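# Set the toppled row of blocks upright and together

## Task

Put each block from the row that fell over back up so it rests on one of its long edges, with all of them shoved against each other face to face to form a single straight line made only of those blocks, then release them.

## Robot and tools

Robot: two arms, left_arm and right_arm, each ending in a two-finger gripper. All positions share one scene frame: origin on the table surface midway between the arms, +x out over the table, +z up, and left_arm sits toward +y. The names left and right do not match image sides. On a gripper, the fingers extend along its own +z axis and close along its own y axis. The reported end_effector_position is the spot between the finger pads, roughly 1 cm short of the tips. Reported hand positions can be slightly wrong, more so far from the base, and motions usually stop a centimetre or so off, mostly low.

The row (16 numbers, always all 16 even if one arm is idle): left_arm x, y, z, qw, qx, qy, qz, opening, then right_arm in the same order. x, y, z are an absolute target for that gripper's position in metres, scene frame; qw, qx, qy, qz are an absolute target orientation quaternion, w first, scene frame. Opening runs from -1 (closed) to +1 (fully open, 0.094 m). To hold an arm still, resend its last reported position and quaternion unchanged each call; to keep an orientation steady, reuse your own target quaternion rather than the drifting reported one. A call is refused, with nothing sent, if any target lies over 0.6 m from that arm's last reported position along any of its gripper axes. Each control step the controller caps the commanded pose to 70 mm and 16 degrees from the measured pose, favouring position over orientation when both cannot be met.

Tools:
- execute_actions, argument actions (a list with zero or one entry) and optional pictures (boolean). Empty list: just returns the state. An action {"rows": [...], "steps": n}: 1 to 15 rows, n at most 15 (default 15), each step 1/30 s, one row per step, last row reused if rows run out. A wait {"steps": n}: up to 300 steps counted from the previous result, including your thinking time, with no new command.
- move, argument target (one 16-number row as above, absolute poses) and speed (m/s, 0.002 to 0.5, default 0.25; rotation capped at double that in rad/s). Grippers travel straight lines that finish together, lasting 0.5 to 10 s; longer paths stop short at 10 s. Rotation takes the shorter way. The opening is applied when the move starts. Paths ignore obstacles and the other arm, and grippers may lag, wander or overshoot speed, especially near full reach. Faster contact hits harder; targets set deeper past contact press harder.
- wait, argument seconds (0 to 10): lets the simulation run without new commands.
- zoom_image, arguments camera (cam_high, cam_low, cam_left_wrist or cam_right_wrist) and region [x0, y0, x1, y1] in image pixels from the top-left, up to 504 by 504; gives a sharper look at the latest picture. All cameras are 504x504.
- finished_scene, argument scene (integer): closes the current scene permanently and grades it; the goal must hold at that moment.

Reading results: the state line gives each gripper's position and quaternion. grip_measured is the measured finger opening on the command scale (per-gripper offset up to about 1 mm); the last number of Joint positions is the opening in metres. To grip, command roughly 0.03 below grip_measured; a smaller gap grips more gently. HELD marks steps where the clearance check withheld your command; a pose unreachable line names the arm whose command was altered or blocked. A Hand target line shows where each gripper is currently being driven. After an action, an arm continues only to its last clipped pose, so check the result and send the remainder. A move adds a move: line giving the ending (done, off_target, moving, held, fault) and limits: paced means the pose was clipped, held means some steps were blocked and the arm may then jump quickly. If only one arm is named, the other finished normally. Joint torques include a baseline even without contact and are noisy. MOTOR HOT appears from 75 °C; at 90 °C the hot arm is halted for 10 s, and at 100 °C it goes limp and drops. FAULT lines report such stops. Joint limits (rad, base to hand): waist -2.618 to 3.054, shoulder 0 to 3.142, elbow 0 to 3.142, wrist pitch -1.571 to 1.571, wrist yaw -1.571 to 1.571, wrist roll -2.094 to 2.094.

The simulation keeps running while you think. Occasional disturbances may tug held items or nudge loose ones.

Avoid: knocking or placing anything off the table, dropping or slamming blocks, hard collisions or heavy pushing, letting the arms strike or press on each other, and holding loads long enough to overheat a motor. Gripper force is about 50 to 62 N per pad and may spike at first contact.

Each tool is called after "Call:" by a JSON object that holds its "op" and its "data".

## Session

I'll start by looking at the current state.

Call:
{"op": "execute_actions", "data": {"actions": []}}

Scene clock: 0.00 s of 4800.00 s.
left_arm: end_effector_position=(+0.1111, -0.0941, +0.1247) grip_measured=+1.000 end_effector_quat_wxyz=(+0.171, +0.018, +0.980, -0.101) | right_arm: end_effector_position=(+0.6368, -0.3187, +0.3338) grip_measured=+1.000 end_effector_quat_wxyz=(+0.495, -0.277, +0.695, -0.441)
Joint positions: left_arm=[-1.42   2.099  1.897 -1.083 -0.282 -1.274  0.094] | right_arm=[ 0.132  1.979  1.755  0.081  0.567 -1.031  0.094]
Joint velocities: left_arm=[-0.007  0.007  0.002  0.037  0.007 -0.022  0.   ] | right_arm=[ 0.007 -0.022  0.007 -0.007  0.051  0.022  0.   ]
Joint torques (N m, as the arm reports them, + toward a larger angle): no reading
Motor temperatures (°C, as the motors report them): left_arm=[29 28 28 28 27 26] | right_arm=[27 29 29 29 27 28]
Hand target (left_arm): +0.112, -0.094, +0.130; +0.175, +0.018, +0.979, -0.104
Hand target (right_arm): +0.634, -0.319, +0.351; +0.510, -0.266, +0.689, -0.442

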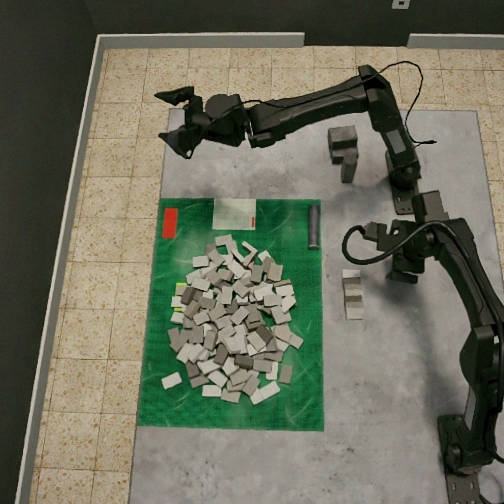

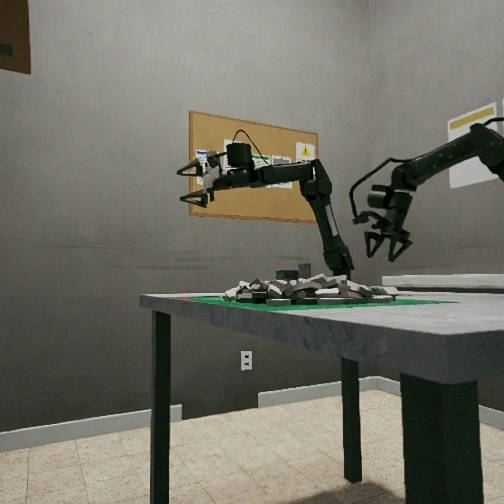

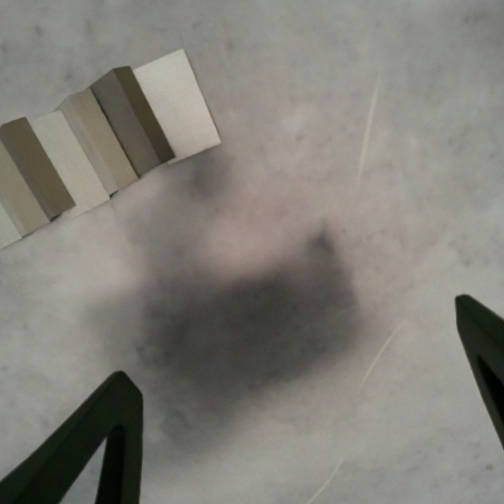

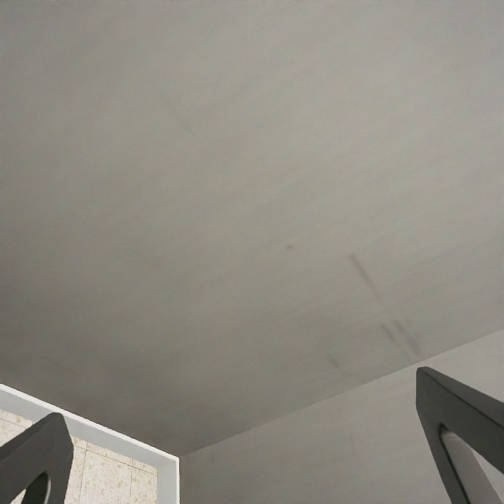

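Call:
{"op": "zoom_image", "data": {"camera": "cam_high", "region": [290, 110, 430, 340]}}

Call:
{"op": "zoom_image", "data": {"camera": "cam_left_wrist", "region": [0, 30, 260, 270]}}

Call:
{"op": "zoom_image", "data": {"camera": "cam_low", "region": [200, 230, 420, 320]}}

Region (290, 110, 430, 340) of cam_high's 504x504 image, scaled by 2.191, with more detail than that image has; it fills the left 307 columns of this view, and the rest is white.

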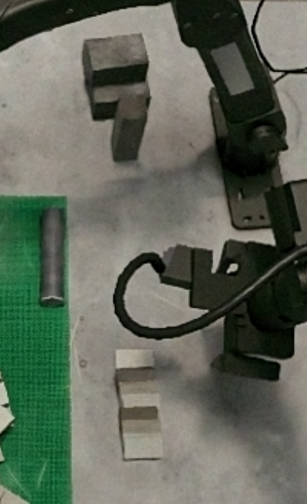

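Region (0, 30, 260, 270) of cam_left_wrist's 504x504 image, scaled by 1.938, with more detail than that image has; it fills the top 465 rows of this view, and the rest is white.

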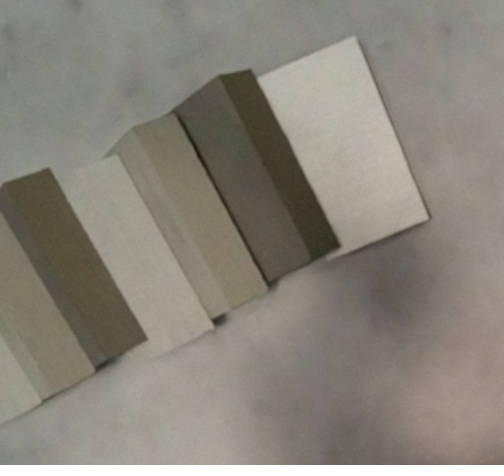

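Region (200, 230, 420, 320) of cam_low's 504x504 image, scaled by 2.291, with more detail than that image has; it fills the top 206 rows of this view, and the rest is white.

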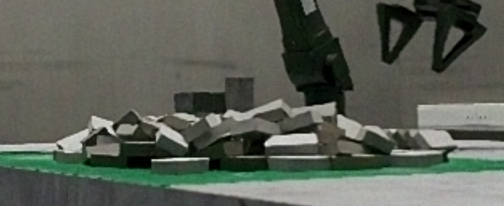

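Call:
{"op": "zoom_image", "data": {"camera": "cam_high", "region": [310, 250, 400, 340]}}

Region (310, 250, 400, 340) of cam_high's 504x504 image, scaled by 5.600, with more detail than that image has.

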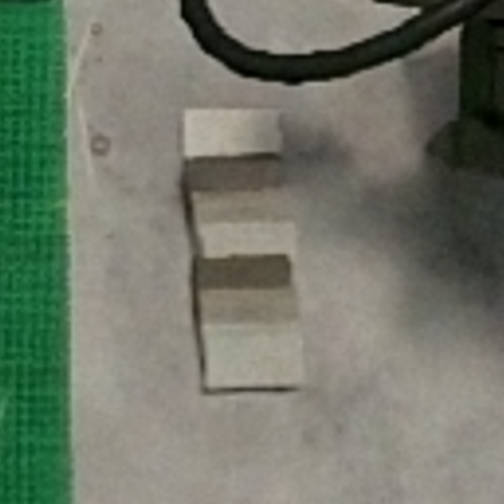

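Call:
{"op": "move", "data": {"target": [0.16, -0.02, 0.15, 0.171, 0.018, 0.980, -0.101, 1, 0.6368, -0.3187, 0.3338, 0.495, -0.277, 0.695, -0.441, 1], "speed": 0.15}}

Scene clock: 72.33 s of 4800.00 s.
left_arm: end_effector_position=(+0.1603, -0.0205, +0.1466) grip_measured=+1.000 end_effector_quat_wxyz=(+0.171, +0.013, +0.981, -0.093) | right_arm: end_effector_position=(+0.6368, -0.3187, +0.3338) grip_measured=+1.000 end_effector_quat_wxyz=(+0.495, -0.277, +0.695, -0.441)
Joint positions: left_arm=[-1.25   1.872  1.661 -1.047 -0.239 -1.118  0.094] | right_arm=[ 0.132  1.979  1.755  0.081  0.567 -1.031  0.094]
Joint velocities: left_arm=[ 0.002  0.007  0.007  0.022 -0.022  0.007  0.   ] | right_arm=[ 0.002 -0.017 -0.002 -0.037  0.095  0.037  0.   ]
Joint torques (N m, as the arm reports them, + toward a larger angle): left_arm=[ 0.14 -9.81  4.72  1.01 -0.13  0.13] | right_arm=[  0.13 -10.5    7.98   1.79   0.05   0.  ]
Motor temperatures (°C, as the motors report them): left_arm=[29 41 31 30 28 26] | right_arm=[27 39 34 36 27 28]
Hand target (left_arm): +0.160, -0.019, +0.150; +0.172, +0.018, +0.980, -0.100
Hand target (right_arm): +0.637, -0.319, +0.334; +0.495, -0.277, +0.695, -0.441
Off the commanded pose (left_arm): 0.003 m, 1 deg.
Off the commanded pose (right_arm): 0.000 m, 0 deg.
After step 90, 68.20 s passed at rest.
move: done
camera_calibration (this result's frames):
cam_left_wrist: T_world_to_cam=[[-0.366621, -0.929072, 0.0491389, 0.0429405], [-0.893874, 0.366396, 0.258346, 0.145317], [-0.258027, 0.0507912, -0.964802, 0.295476], [0, 0, 0, 1]] pos_world=[0.221878, -0.0283562, 0.245423]

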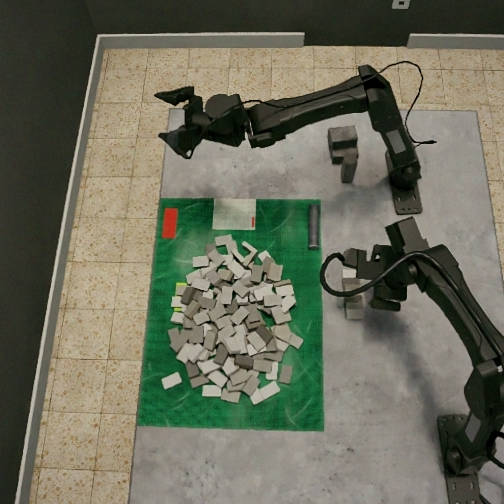

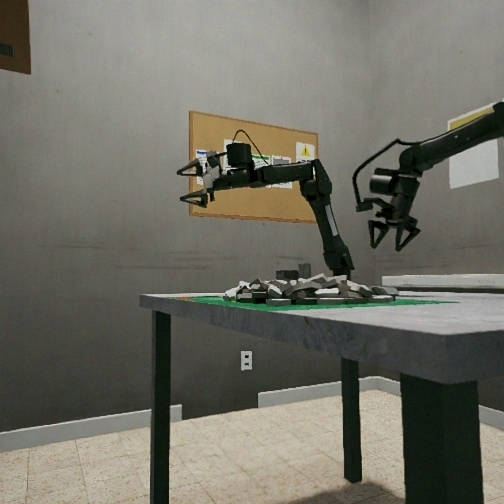

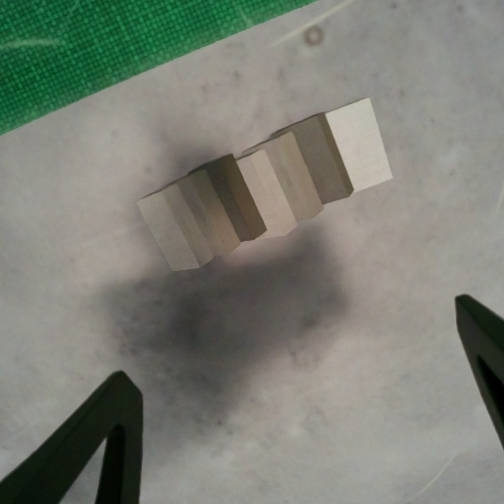

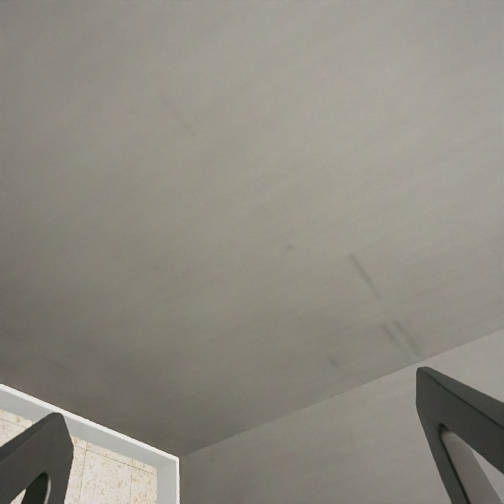

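Call:
{"op": "zoom_image", "data": {"camera": "cam_left_wrist", "region": [120, 80, 410, 290]}}

Region (120, 80, 410, 290) of cam_left_wrist's 504x504 image, scaled by 1.738, with more detail than that image has; it fills the top 365 rows of this view, and the rest is white.

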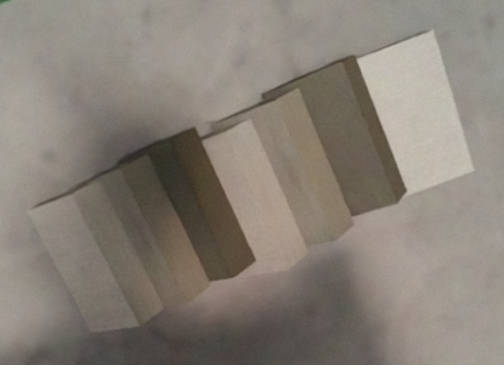

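Call:
{"op": "zoom_image", "data": {"camera": "cam_low", "region": [350, 270, 430, 310]}}

Region (350, 270, 430, 310) of cam_low's 504x504 image, scaled by 6.300, with more detail than that image has.

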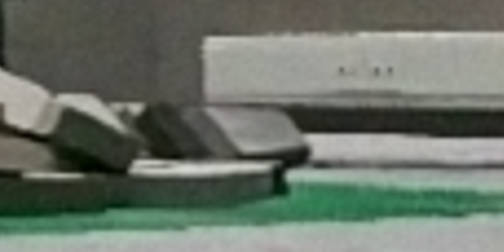

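Call:
{"op": "move", "data": {"target": [0.191, -0.097, 0.075, 0, 0.7071, 0.7071, 0, -0.45, 0.30, -0.32, 0.22, 0, -0.7071, 0.7071, 0, 1], "speed": 0.2}}

Scene clock: 196.90 s of 4800.00 s.
left_arm: end_effector_position=(+0.1902, -0.0962, +0.0716) grip_measured=-0.447 end_effector_quat_wxyz=(+0.032, +0.704, +0.710, -0.007) | right_arm: end_effector_position=(+0.3116, -0.3197, +0.2147) grip_measured=+1.000 end_effector_quat_wxyz=(-0.033, +0.709, -0.703, +0.039)
Joint positions: left_arm=[-1.172  2.636  2.689 -1.559 -0.008  0.459  0.026] | right_arm=[ 0.058  1.553  1.633 -1.552  0.023 -1.431  0.094]
Joint velocities: left_arm=[-0.017 -0.002  0.007  0.022 -0.007  0.007  0.   ] | right_arm=[-0.022  0.002 -0.012 -0.154  0.022 -0.051  0.   ]
Joint torques (N m, as the arm reports them, + toward a larger angle): left_arm=[  0.49 -11.87   7.26   0.37   0.03   0.12] | right_arm=[ 0.03 -7.77  5.15  0.36 -0.09 -0.12]
Motor temperatures (°C, as the motors report them): left_arm=[29 44 31 31 27 26] | right_arm=[27 40 34 38 27 28]
Hand target (left_arm): +0.191, -0.096, +0.074; +0.032, +0.707, +0.707, -0.010
Hand target (right_arm): +0.303, -0.319, +0.218; -0.038, +0.713, -0.699, +0.035
Off the commanded pose (left_arm): 0.004 m, 4 deg.
Off the commanded pose (right_arm): 0.013 m, 6 deg.
joint sent to its limit (left arm) — the command would take joint 4 (wrist pitch) past its lower limit, so that joint was sent only as far as its limit.
joint sent to its limit (right arm) — the command would take joint 4 (wrist pitch) past its lower limit, so that joint was sent only as far as its limit.
After step 90, 117.00 s passed at rest.
move: off_target (left_arm, right_arm)
camera_calibration (this result's frames):
cam_left_wrist: T_world_to_cam=[[-0.944046, 0.32456, -0.0586268, 0.225426], [0.234849, 0.786325, 0.571435, 0.0224895], [0.231565, 0.525693, -0.81855, 0.176758], [0, 0, 0, 1]] pos_world=[0.1666, -0.183769, 0.14505]
cam_right_wrist: T_world_to_cam=[[0.986033, -0.107341, 0.127347, -0.368412], [-0.148438, -0.913145, 0.379648, -0.283004], [0.0755346, -0.393249, -0.916324, 0.165334], [0, 0, 0, 1]] pos_world=[0.308769, -0.232952, 0.305858]

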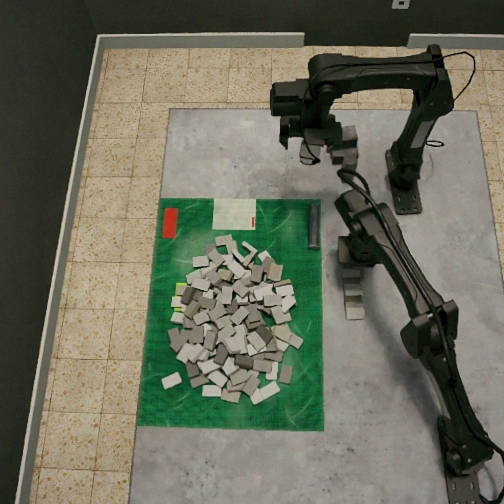

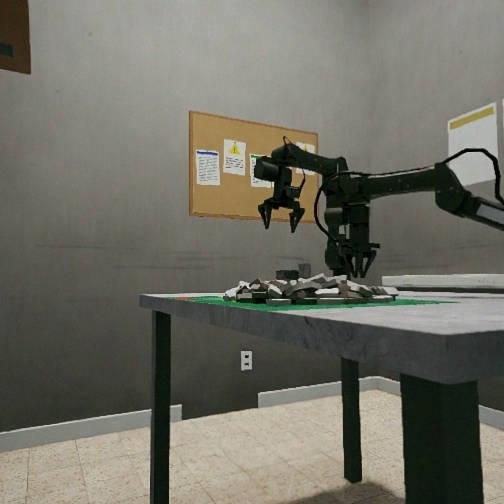

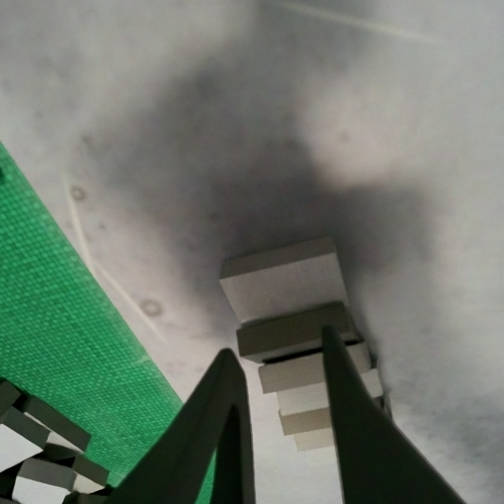

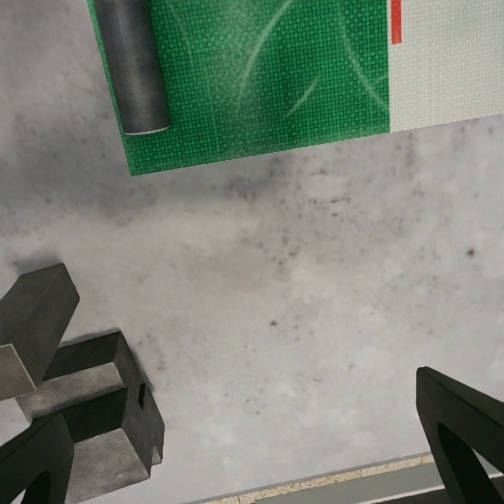

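Call:
{"op": "move", "data": {"target": [0.198, -0.086, 0.036, 0, 0.7071, 0.7071, 0, -0.45, 0.3116, -0.3197, 0.2147, -0.033, 0.709, -0.703, 0.039, 1], "speed": 0.05}}

Scene clock: 218.23 s of 4800.00 s.
left_arm: end_effector_position=(+0.1959, -0.0870, +0.0426) grip_measured=-0.447 end_effector_quat_wxyz=(+0.003, +0.706, +0.709, +0.003) | right_arm: end_effector_position=(+0.3116, -0.3197, +0.2147) grip_measured=+1.000 end_effector_quat_wxyz=(-0.033, +0.710, -0.703, +0.038)
Joint positions: left_arm=[-1.153  2.673  2.645 -1.539 -0.008  0.481  0.026] | right_arm=[ 0.058  1.553  1.633 -1.552  0.023 -1.432  0.094]
Joint velocities: left_arm=[-0.007 -0.012 -0.002 -0.007  0.022  0.066  0.   ] | right_arm=[ 0.007 -0.002 -0.017 -0.037  0.022  0.037  0.   ]
Joint torques (N m, as the arm reports them, + toward a larger angle): left_arm=[  0.67 -12.2    4.44   0.52   0.04   0.14] | right_arm=[ 0.08 -5.69  6.16  0.49  0.03  0.02]
Motor temperatures (°C, as the motors report them): left_arm=[29 48 33 30 27 26] | right_arm=[27 38 33 35 27 28]
Hand target (left_arm): +0.198, -0.087, +0.036; -0.000, +0.707, +0.707, +0.000
Hand target (right_arm): +0.312, -0.320, +0.215; -0.033, +0.709, -0.703, +0.039
Off the commanded pose (left_arm): 0.007 m, 1 deg.
Off the commanded pose (right_arm): 0.000 m, 0 deg.
After step 90, 17.27 s passed at rest.
move: done
camera_calibration (this result's frames):
cam_left_wrist: T_world_to_cam=[[-0.943807, 0.330175, -0.0145821, 0.224645], [0.254017, 0.752922, 0.607111, 0.0222897], [0.211432, 0.569292, -0.794483, 0.153588], [0, 0, 0, 1]] pos_world=[0.173886, -0.178391, 0.111766]
cam_right_wrist: T_world_to_cam=[[0.986126, -0.106593, 0.127253, -0.368165], [-0.147687, -0.913376, 0.379384, -0.283195], [0.0757905, -0.392915, -0.916446, 0.165413], [0, 0, 0, 1]] pos_world=[0.308696, -0.232914, 0.305882]

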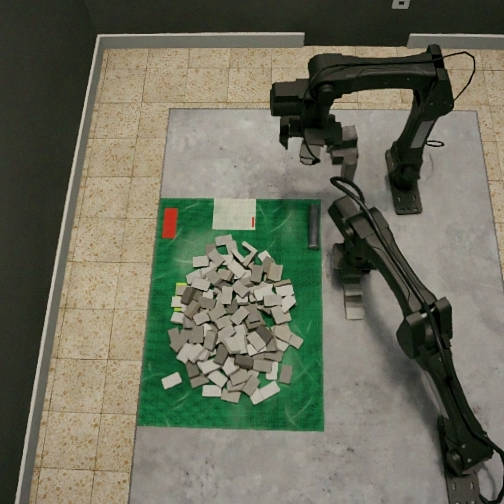

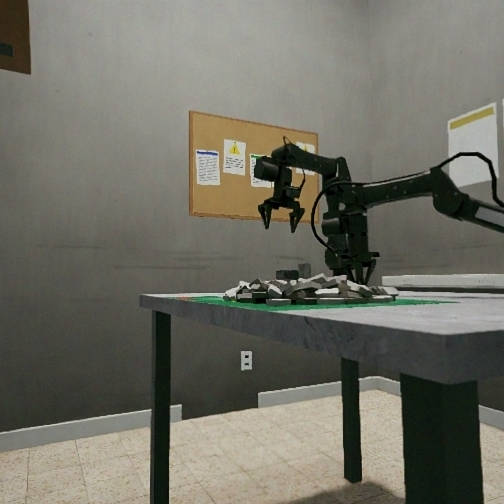

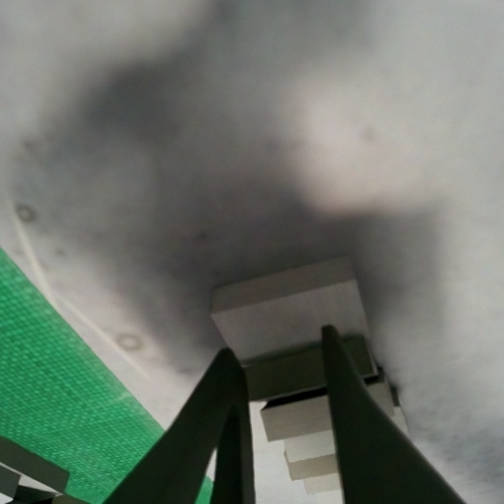

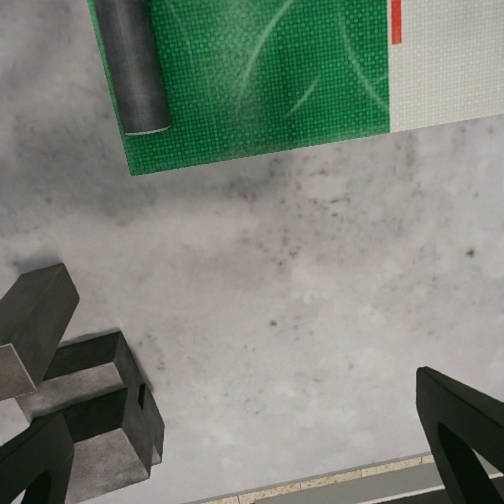

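Call:
{"op": "move", "data": {"target": [0.198, -0.086, 0.024, 0, 0.7071, 0.7071, 0, -0.45, 0.3116, -0.3197, 0.2147, -0.033, 0.709, -0.703, 0.039, 1], "speed": 0.03}}

Call:
{"op": "zoom_image", "data": {"camera": "cam_low", "region": [330, 250, 420, 305]}}

Scene clock: 230.10 s of 4800.00 s.
left_arm: end_effector_position=(+0.1948, -0.0850, +0.0324) grip_measured=-0.448 end_effector_quat_wxyz=(-0.003, +0.706, +0.708, +0.005) | right_arm: end_effector_position=(+0.3116, -0.3197, +0.2147) grip_measured=+1.000 end_effector_quat_wxyz=(-0.033, +0.710, -0.703, +0.038)
Joint positions: left_arm=[-1.153  2.658  2.575 -1.496 -0.008  0.482  0.026] | right_arm=[ 0.058  1.553  1.633 -1.552  0.023 -1.432  0.094]
Joint velocities: left_arm=[-0.017 -0.007 -0.027 -0.007  0.051 -0.007  0.001] | right_arm=[-0.012 -0.012 -0.017  0.007 -0.037  0.007  0.   ]
Joint torques (N m, as the arm reports them, + toward a larger angle): left_arm=[  0.76 -12.49   3.29   0.69   0.03   0.15] | right_arm=[ 0.04 -5.62  6.17  0.48  0.01  0.02]
Motor temperatures (°C, as the motors report them): left_arm=[29 49 32 30 27 26] | right_arm=[27 37 33 35 27 28]
Hand target (left_arm): +0.198, -0.086, +0.024; -0.001, +0.707, +0.707, +0.001
Hand target (right_arm): +0.312, -0.320, +0.215; -0.033, +0.709, -0.703, +0.039
Off the commanded pose (left_arm): 0.009 m, 1 deg.
Off the commanded pose (right_arm): 0.000 m, 0 deg.
After step 90, 8.00 s passed at rest.
move: done
camera_calibration (this result's frames):
cam_left_wrist: T_world_to_cam=[[-0.943612, 0.331004, -0.00563435, 0.222572], [0.258067, 0.746132, 0.61375, 0.0256633], [0.207358, 0.577688, -0.789481, 0.145897], [0, 0, 0, 1]] pos_world=[0.173146, -0.177104, 0.100686]
cam_right_wrist: T_world_to_cam=[[0.986126, -0.106593, 0.127253, -0.368165], [-0.147687, -0.913376, 0.379384, -0.283195], [0.0757905, -0.392915, -0.916446, 0.165413], [0, 0, 0, 1]] pos_world=[0.308696, -0.232914, 0.305882]

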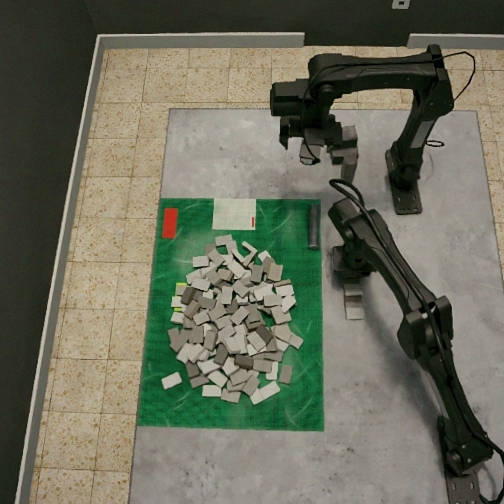

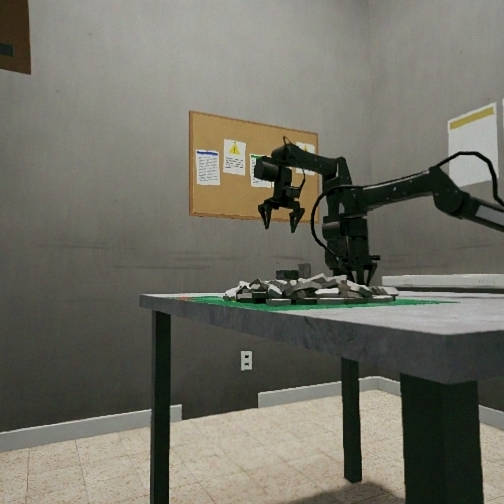

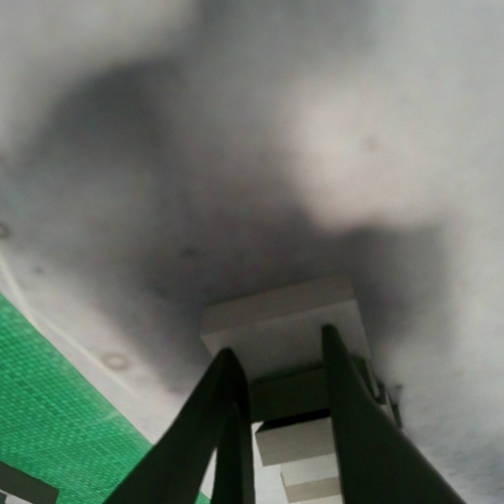

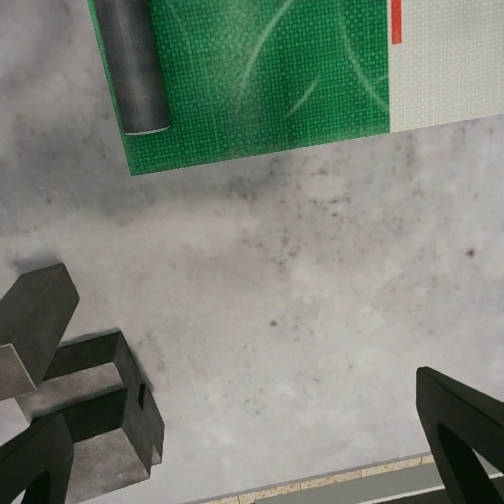

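Region (330, 250, 420, 305) of cam_low's 504x504 image, scaled by 5.600, with more detail than that image has.

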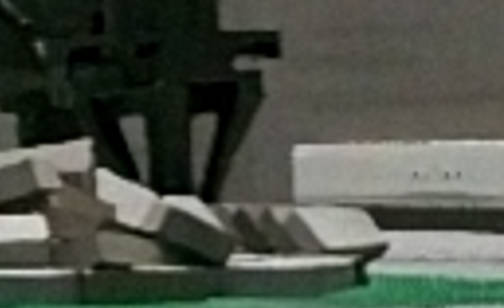

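Call:
{"op": "zoom_image", "data": {"camera": "cam_left_wrist", "region": [170, 250, 430, 504]}}

Region (170, 250, 430, 504) of cam_left_wrist's 504x504 image, scaled by 1.938, with more detail than that image has; it fills the top 492 rows of this view, and the rest is white.

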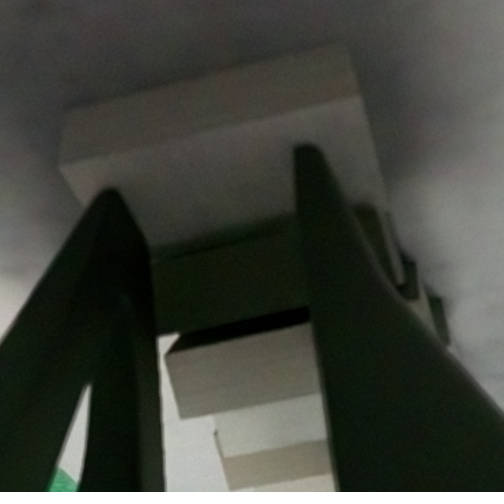

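Call:
{"op": "move", "data": {"target": [0.198, -0.084, 0.017, 0, 0.7071, 0.7071, 0, -0.45, 0.3116, -0.3197, 0.2147, -0.033, 0.709, -0.703, 0.039, 1], "speed": 0.02}}

Call:
{"op": "zoom_image", "data": {"camera": "cam_left_wrist", "region": [170, 250, 430, 504]}}

Call:
{"op": "zoom_image", "data": {"camera": "cam_low", "region": [330, 250, 420, 305]}}

Scene clock: 242.67 s of 4800.00 s.
left_arm: end_effector_position=(+0.1948, -0.0849, +0.0320) grip_measured=-0.448 end_effector_quat_wxyz=(+0.004, +0.706, +0.708, +0.003) | right_arm: end_effector_position=(+0.3116, -0.3197, +0.2147) grip_measured=+1.000 end_effector_quat_wxyz=(-0.033, +0.710, -0.703, +0.038)
Joint positions: left_arm=[-1.153  2.62   2.501 -1.446 -0.008  0.483  0.026] | right_arm=[ 0.058  1.553  1.633 -1.552  0.023 -1.432  0.094]
Joint velocities: left_arm=[-0.007 -0.017 -0.002 -0.007 -0.051  0.007  0.   ] | right_arm=[ 0.022  0.032  0.002  0.037 -0.066  0.022  0.   ]
Joint torques (N m, as the arm reports them, + toward a larger angle): left_arm=[  0.87 -11.77   2.87   0.77   0.01   0.15] | right_arm=[ 0.09 -5.69  6.18  0.49  0.02  0.02]
Motor temperatures (°C, as the motors report them): left_arm=[29 51 31 30 27 26] | right_arm=[27 36 33 34 27 28]
Hand target (left_arm): +0.198, -0.084, +0.017; -0.001, +0.707, +0.707, +0.000
Hand target (right_arm): +0.312, -0.320, +0.215; -0.033, +0.709, -0.703, +0.039
Off the commanded pose (left_arm): 0.015 m, 1 deg.
Off the commanded pose (right_arm): 0.000 m, 0 deg.
After step 90, 8.57 s passed at rest.
move: off_target (left_arm)
camera_calibration (this result's frames):
cam_left_wrist: T_world_to_cam=[[-0.943291, 0.331595, -0.0156962, 0.222825], [0.254734, 0.753345, 0.606286, 0.0273766], [0.212866, 0.567906, -0.795092, 0.143817], [0, 0, 0, 1]] pos_world=[0.172602, -0.176186, 0.101247]
cam_right_wrist: T_world_to_cam=[[0.986126, -0.106593, 0.127253, -0.368165], [-0.147687, -0.913376, 0.379384, -0.283195], [0.0757905, -0.392915, -0.916446, 0.165413], [0, 0, 0, 1]] pos_world=[0.308696, -0.232914, 0.305882]

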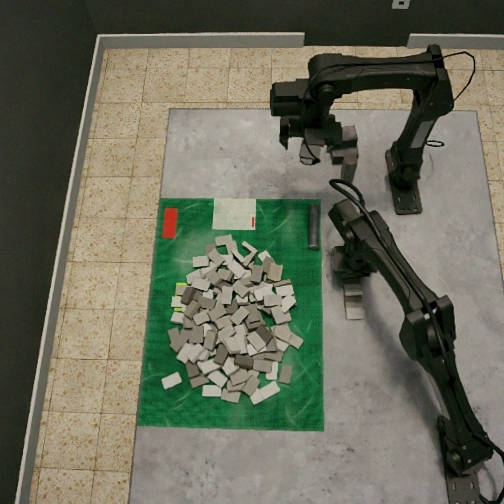

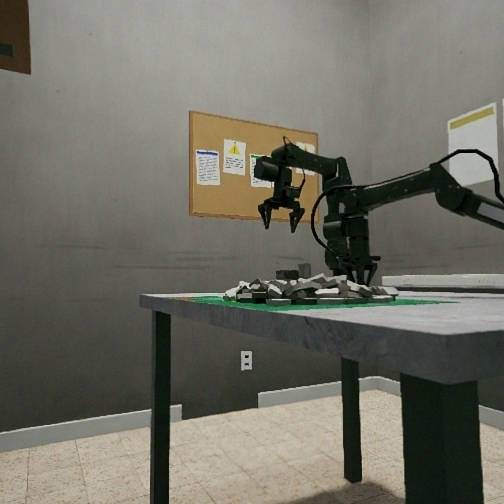

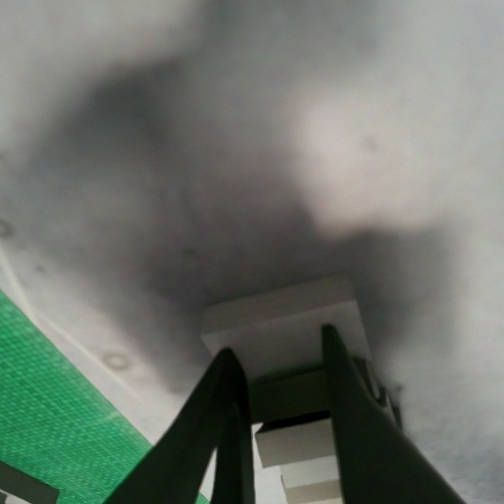

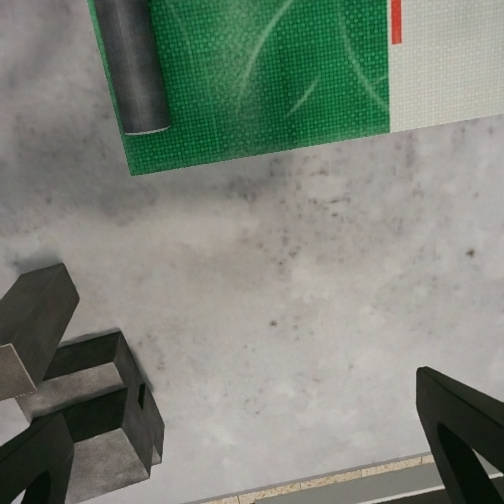

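Region (170, 250, 430, 504) of cam_left_wrist's 504x504 image, scaled by 1.938, with more detail than that image has; it fills the top 492 rows of this view, and the rest is white.

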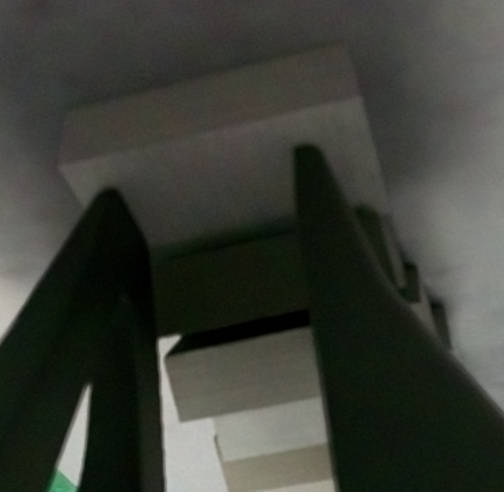

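Region (330, 250, 420, 305) of cam_low's 504x504 image, scaled by 5.600, with more detail than that image has.

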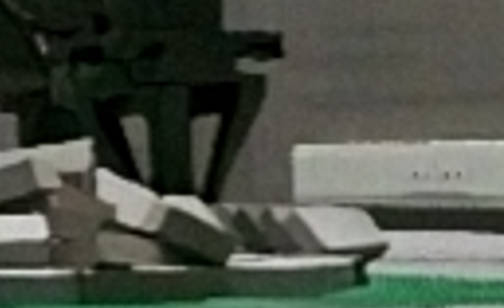

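Call:
{"op": "move", "data": {"target": [0.198, -0.085, 0.028, 0, 0.7071, 0.7071, 0, -0.45, 0.3116, -0.3197, 0.2147, -0.033, 0.709, -0.703, 0.039, 1], "speed": 0.02}}

Call:
{"op": "zoom_image", "data": {"camera": "cam_left_wrist", "region": [170, 250, 430, 504]}}

Scene clock: 250.23 s of 4800.00 s.
left_arm: end_effector_position=(+0.1948, -0.0850, +0.0323) grip_measured=-0.448 end_effector_quat_wxyz=(+0.004, +0.706, +0.708, +0.003) | right_arm: end_effector_position=(+0.3116, -0.3197, +0.2147) grip_measured=+1.000 end_effector_quat_wxyz=(-0.033, +0.710, -0.703, +0.038)
Joint positions: left_arm=[-1.153  2.619  2.5   -1.446 -0.008  0.483  0.026] | right_arm=[ 0.058  1.553  1.633 -1.552  0.023 -1.432  0.094]
Joint velocities: left_arm=[-0.012  0.002 -0.022 -0.051 -0.081  0.007  0.   ] | right_arm=[-0.002 -0.012  0.002  0.051  0.007 -0.081  0.   ]
Joint torques (N m, as the arm reports them, + toward a larger angle): left_arm=[  0.84 -11.02   6.79   0.35   0.02   0.15] | right_arm=[ 0.08 -5.62  6.13  0.49  0.02  0.  ]
Motor temperatures (°C, as the motors report them): left_arm=[29 51 31 30 27 26] | right_arm=[27 36 33 34 27 28]
Hand target (left_arm): +0.198, -0.085, +0.028; +0.001, +0.707, +0.707, -0.000
Hand target (right_arm): +0.312, -0.320, +0.215; -0.033, +0.709, -0.703, +0.039
Off the commanded pose (left_arm): 0.005 m, 1 deg.
Off the commanded pose (right_arm): 0.000 m, 0 deg.
After step 90, 3.87 s passed at rest.
move: done
camera_calibration (this result's frames):
cam_left_wrist: T_world_to_cam=[[-0.943286, 0.331584, -0.0162556, 0.222867], [0.254519, 0.753754, 0.605868, 0.0272646], [0.213149, 0.567369, -0.795399, 0.144022], [0, 0, 0, 1]] pos_world=[0.17259, -0.176164, 0.101659]
cam_right_wrist: T_world_to_cam=[[0.986126, -0.106593, 0.127253, -0.368165], [-0.147687, -0.913376, 0.379384, -0.283195], [0.0757905, -0.392915, -0.916446, 0.165413], [0, 0, 0, 1]] pos_world=[0.308696, -0.232914, 0.305882]

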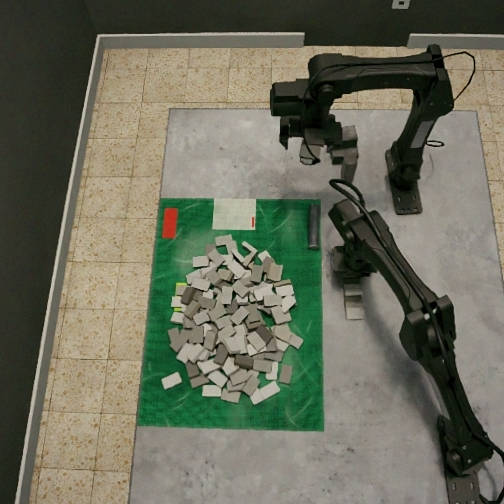

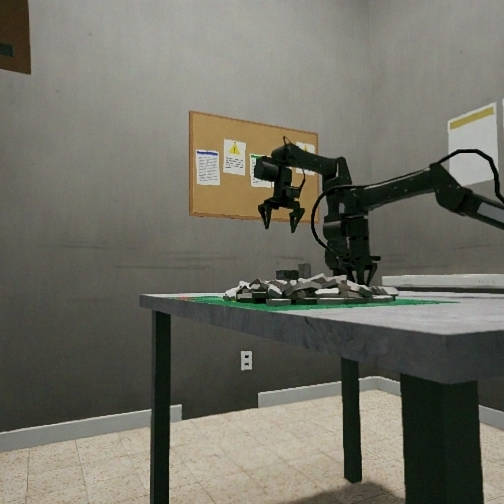

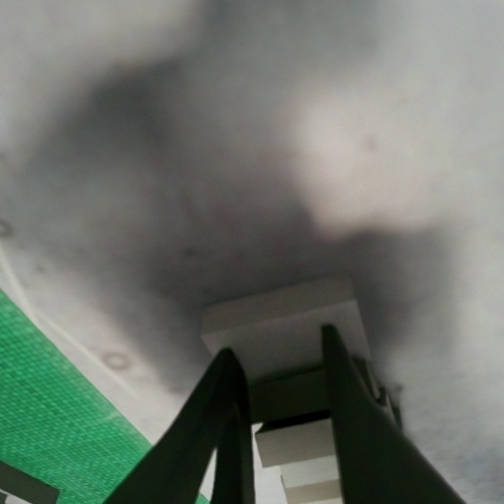

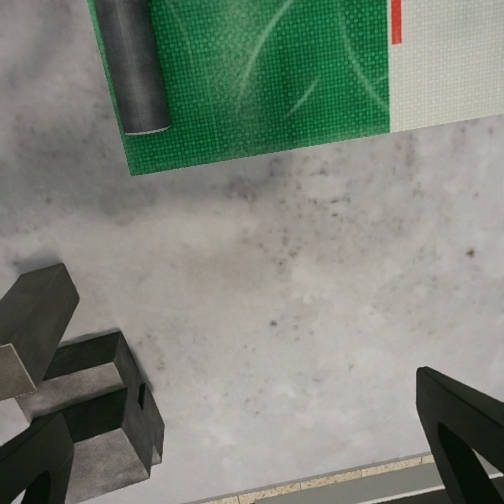

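Region (170, 250, 430, 504) of cam_left_wrist's 504x504 image, scaled by 1.938, with more detail than that image has; it fills the top 492 rows of this view, and the rest is white.

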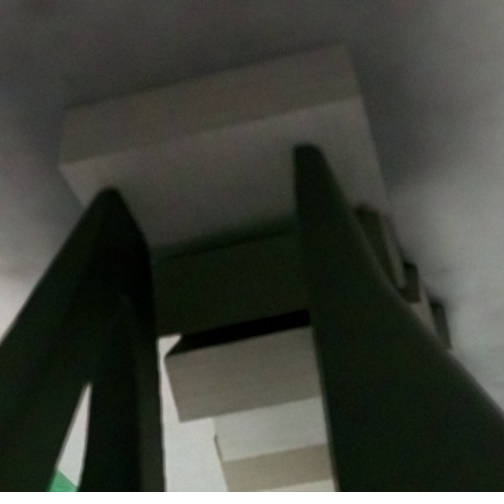

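Call:
{"op": "move", "data": {"target": [0.198, -0.086, 0.040, 0, 0.7071, 0.7071, 0, -0.45, 0.3116, -0.3197, 0.2147, -0.033, 0.709, -0.703, 0.039, 1], "speed": 0.02}}

Call:
{"op": "zoom_image", "data": {"camera": "cam_left_wrist", "region": [170, 250, 430, 504]}}

Scene clock: 259.50 s of 4800.00 s.
left_arm: end_effector_position=(+0.1963, -0.0878, +0.0384) grip_measured=-0.448 end_effector_quat_wxyz=(+0.006, +0.706, +0.708, +0.002) | right_arm: end_effector_position=(+0.3116, -0.3197, +0.2147) grip_measured=+1.000 end_effector_quat_wxyz=(-0.033, +0.710, -0.703, +0.038)
Joint positions: left_arm=[-1.153  2.651  2.585 -1.494 -0.008  0.483  0.026] | right_arm=[ 0.058  1.553  1.633 -1.552  0.023 -1.432  0.094]
Joint velocities: left_arm=[-0.002  0.012  0.046 -0.022  0.007  0.007  0.001] | right_arm=[-0.007  0.002  0.002  0.007  0.037 -0.007  0.   ]
Joint torques (N m, as the arm reports them, + toward a larger angle): left_arm=[  0.7  -11.85   7.16   0.25   0.03   0.14] | right_arm=[ 0.12 -5.63  6.22  0.5  -0.01  0.01]
Motor temperatures (°C, as the motors report them): left_arm=[29 50 32 30 27 26] | right_arm=[27 36 33 34 27 28]
Hand target (left_arm): +0.198, -0.086, +0.040; +0.001, +0.707, +0.707, -0.000
Hand target (right_arm): +0.312, -0.320, +0.215; -0.033, +0.709, -0.703, +0.039
Off the commanded pose (left_arm): 0.003 m, 1 deg.
Off the commanded pose (right_arm): 0.000 m, 0 deg.
After step 90, 5.53 s passed at rest.
move: done
camera_calibration (this result's frames):
cam_left_wrist: T_world_to_cam=[[-0.943247, 0.331511, -0.0196118, 0.225433], [0.253228, 0.756202, 0.603353, 0.0259401], [0.214849, 0.564144, -0.797233, 0.149558], [0, 0, 0, 1]] pos_world=[0.173938, -0.178722, 0.108003]
cam_right_wrist: T_world_to_cam=[[0.986126, -0.106593, 0.127253, -0.368165], [-0.147687, -0.913376, 0.379384, -0.283195], [0.0757905, -0.392915, -0.916446, 0.165413], [0, 0, 0, 1]] pos_world=[0.308696, -0.232914, 0.305882]

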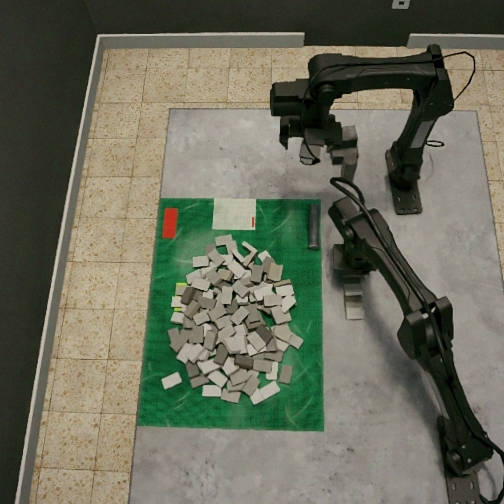

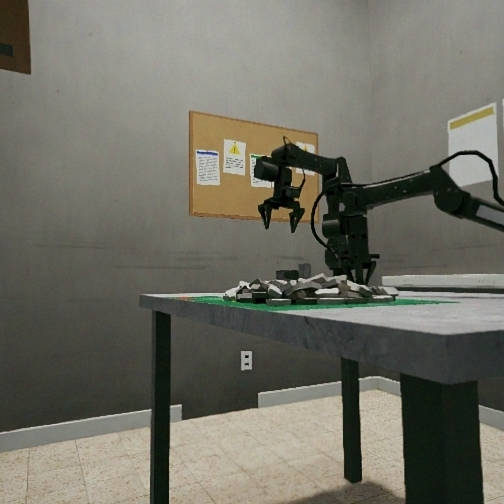

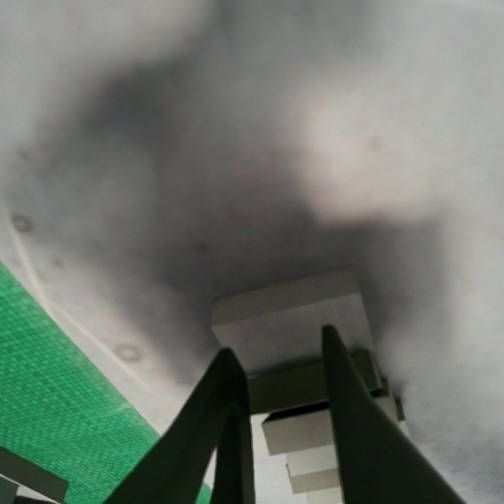

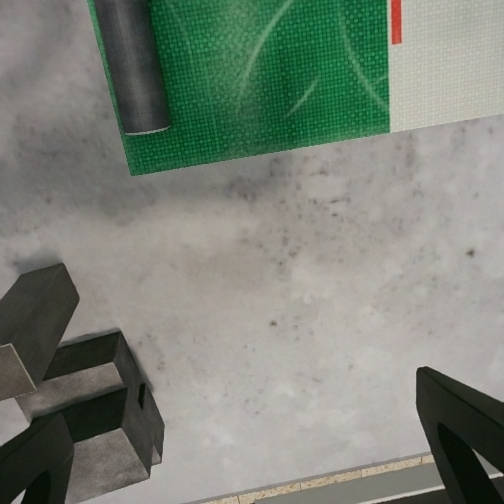

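Region (170, 250, 430, 504) of cam_left_wrist's 504x504 image, scaled by 1.938, with more detail than that image has; it fills the top 492 rows of this view, and the rest is white.

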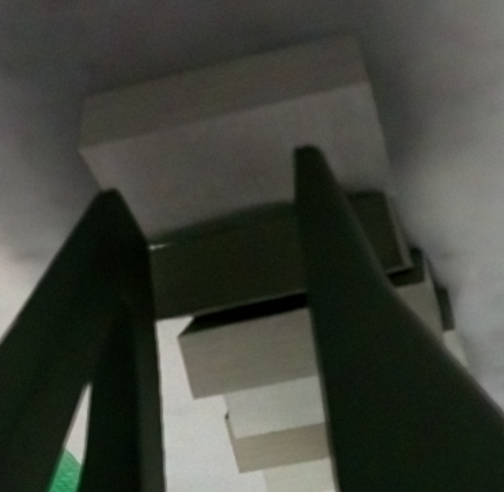

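Call:
{"op": "move", "data": {"target": [0.198, -0.074, 0.037, 0, 0.7071, 0.7071, 0, -0.45, 0.3116, -0.3197, 0.2147, -0.033, 0.709, -0.703, 0.039, 1], "speed": 0.01}}

Call:
{"op": "zoom_image", "data": {"camera": "cam_left_wrist", "region": [170, 250, 430, 504]}}

Call:
{"op": "zoom_image", "data": {"camera": "cam_low", "region": [330, 250, 420, 305]}}

Scene clock: 274.93 s of 4800.00 s.
left_arm: end_effector_position=(+0.1948, -0.0828, +0.0333) grip_measured=-0.448 end_effector_quat_wxyz=(+0.005, +0.707, +0.707, -0.003) | right_arm: end_effector_position=(+0.3116, -0.3197, +0.2147) grip_measured=+1.000 end_effector_quat_wxyz=(-0.033, +0.710, -0.703, +0.038)
Joint positions: left_arm=[-1.148  2.59   2.449 -1.417  0.002  0.49   0.026] | right_arm=[ 0.058  1.553  1.633 -1.552  0.023 -1.432  0.094]
Joint velocities: left_arm=[-0.027 -0.022 -0.032  0.051 -0.051  0.007 -0.001] | right_arm=[-0.002 -0.017 -0.002  0.066 -0.022  0.007  0.   ]
Joint torques (N m, as the arm reports them, + toward a larger angle): left_arm=[  1.24 -13.97   3.92   0.37  -0.06   0.18] | right_arm=[ 0.15 -5.62  6.21  0.49  0.02  0.03]
Motor temperatures (°C, as the motors report them): left_arm=[29 52 33 30 27 26] | right_arm=[27 36 34 34 27 28]
Hand target (left_arm): +0.198, -0.074, +0.037; -0.000, +0.707, +0.707, +0.000
Hand target (right_arm): +0.312, -0.320, +0.215; -0.033, +0.709, -0.703, +0.039
Off the commanded pose (left_arm): 0.010 m, 1 deg.
Off the commanded pose (right_arm): 0.000 m, 0 deg.
After step 90, 10.97 s passed at rest.
move: done
camera_calibration (this result's frames):
cam_left_wrist: T_world_to_cam=[[-0.942583, 0.333678, -0.0140385, 0.222122], [0.259738, 0.758842, 0.59724, 0.0248008], [0.209939, 0.559301, -0.80194, 0.143752], [0, 0, 0, 1]] pos_world=[0.172747, -0.173338, 0.103587]
cam_right_wrist: T_world_to_cam=[[0.986126, -0.106593, 0.127253, -0.368165], [-0.147687, -0.913376, 0.379384, -0.283195], [0.0757905, -0.392915, -0.916446, 0.165413], [0, 0, 0, 1]] pos_world=[0.308696, -0.232914, 0.305882]

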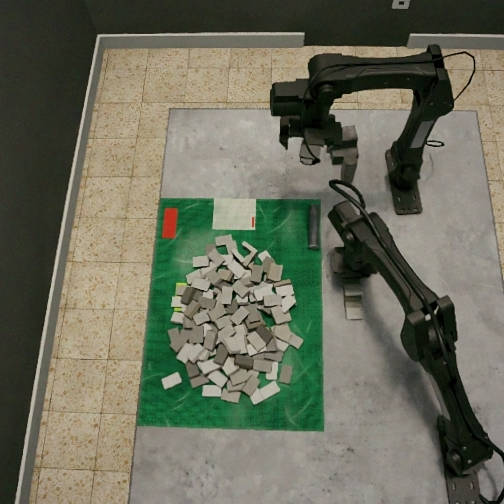

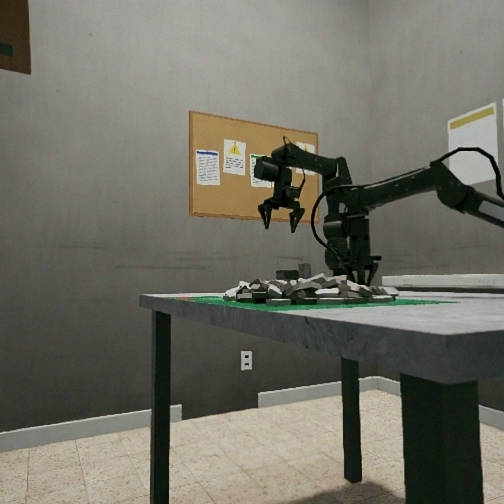

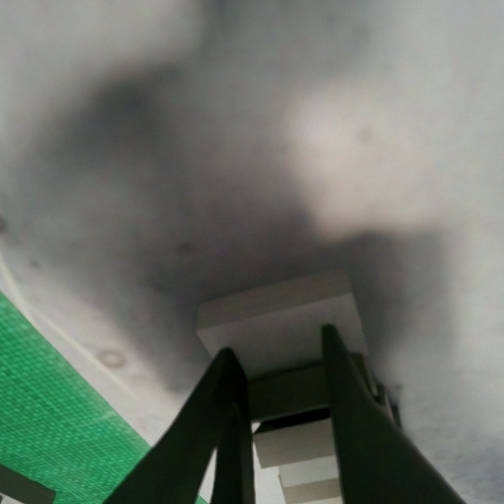

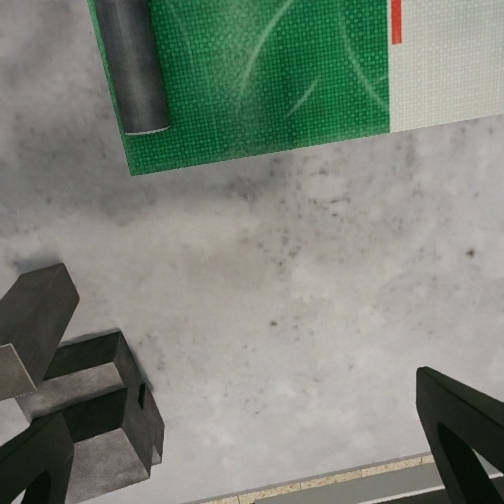

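Region (170, 250, 430, 504) of cam_left_wrist's 504x504 image, scaled by 1.938, with more detail than that image has; it fills the top 492 rows of this view, and the rest is white.

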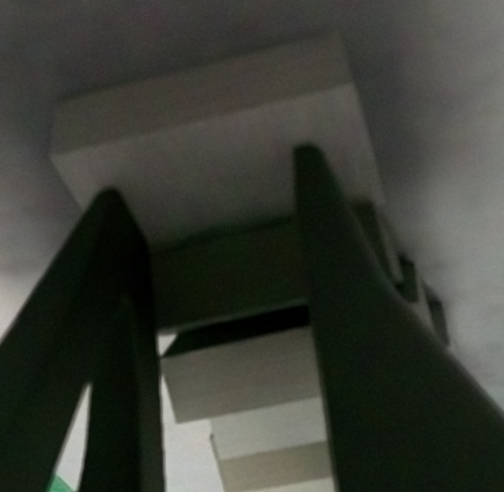

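Region (330, 250, 420, 305) of cam_low's 504x504 image, scaled by 5.600, with more detail than that image has.

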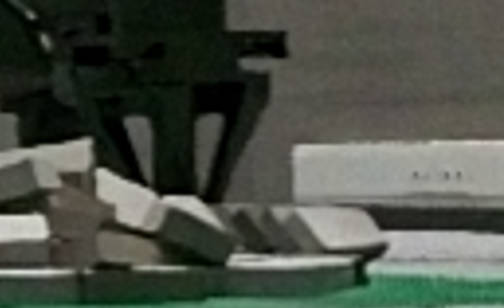

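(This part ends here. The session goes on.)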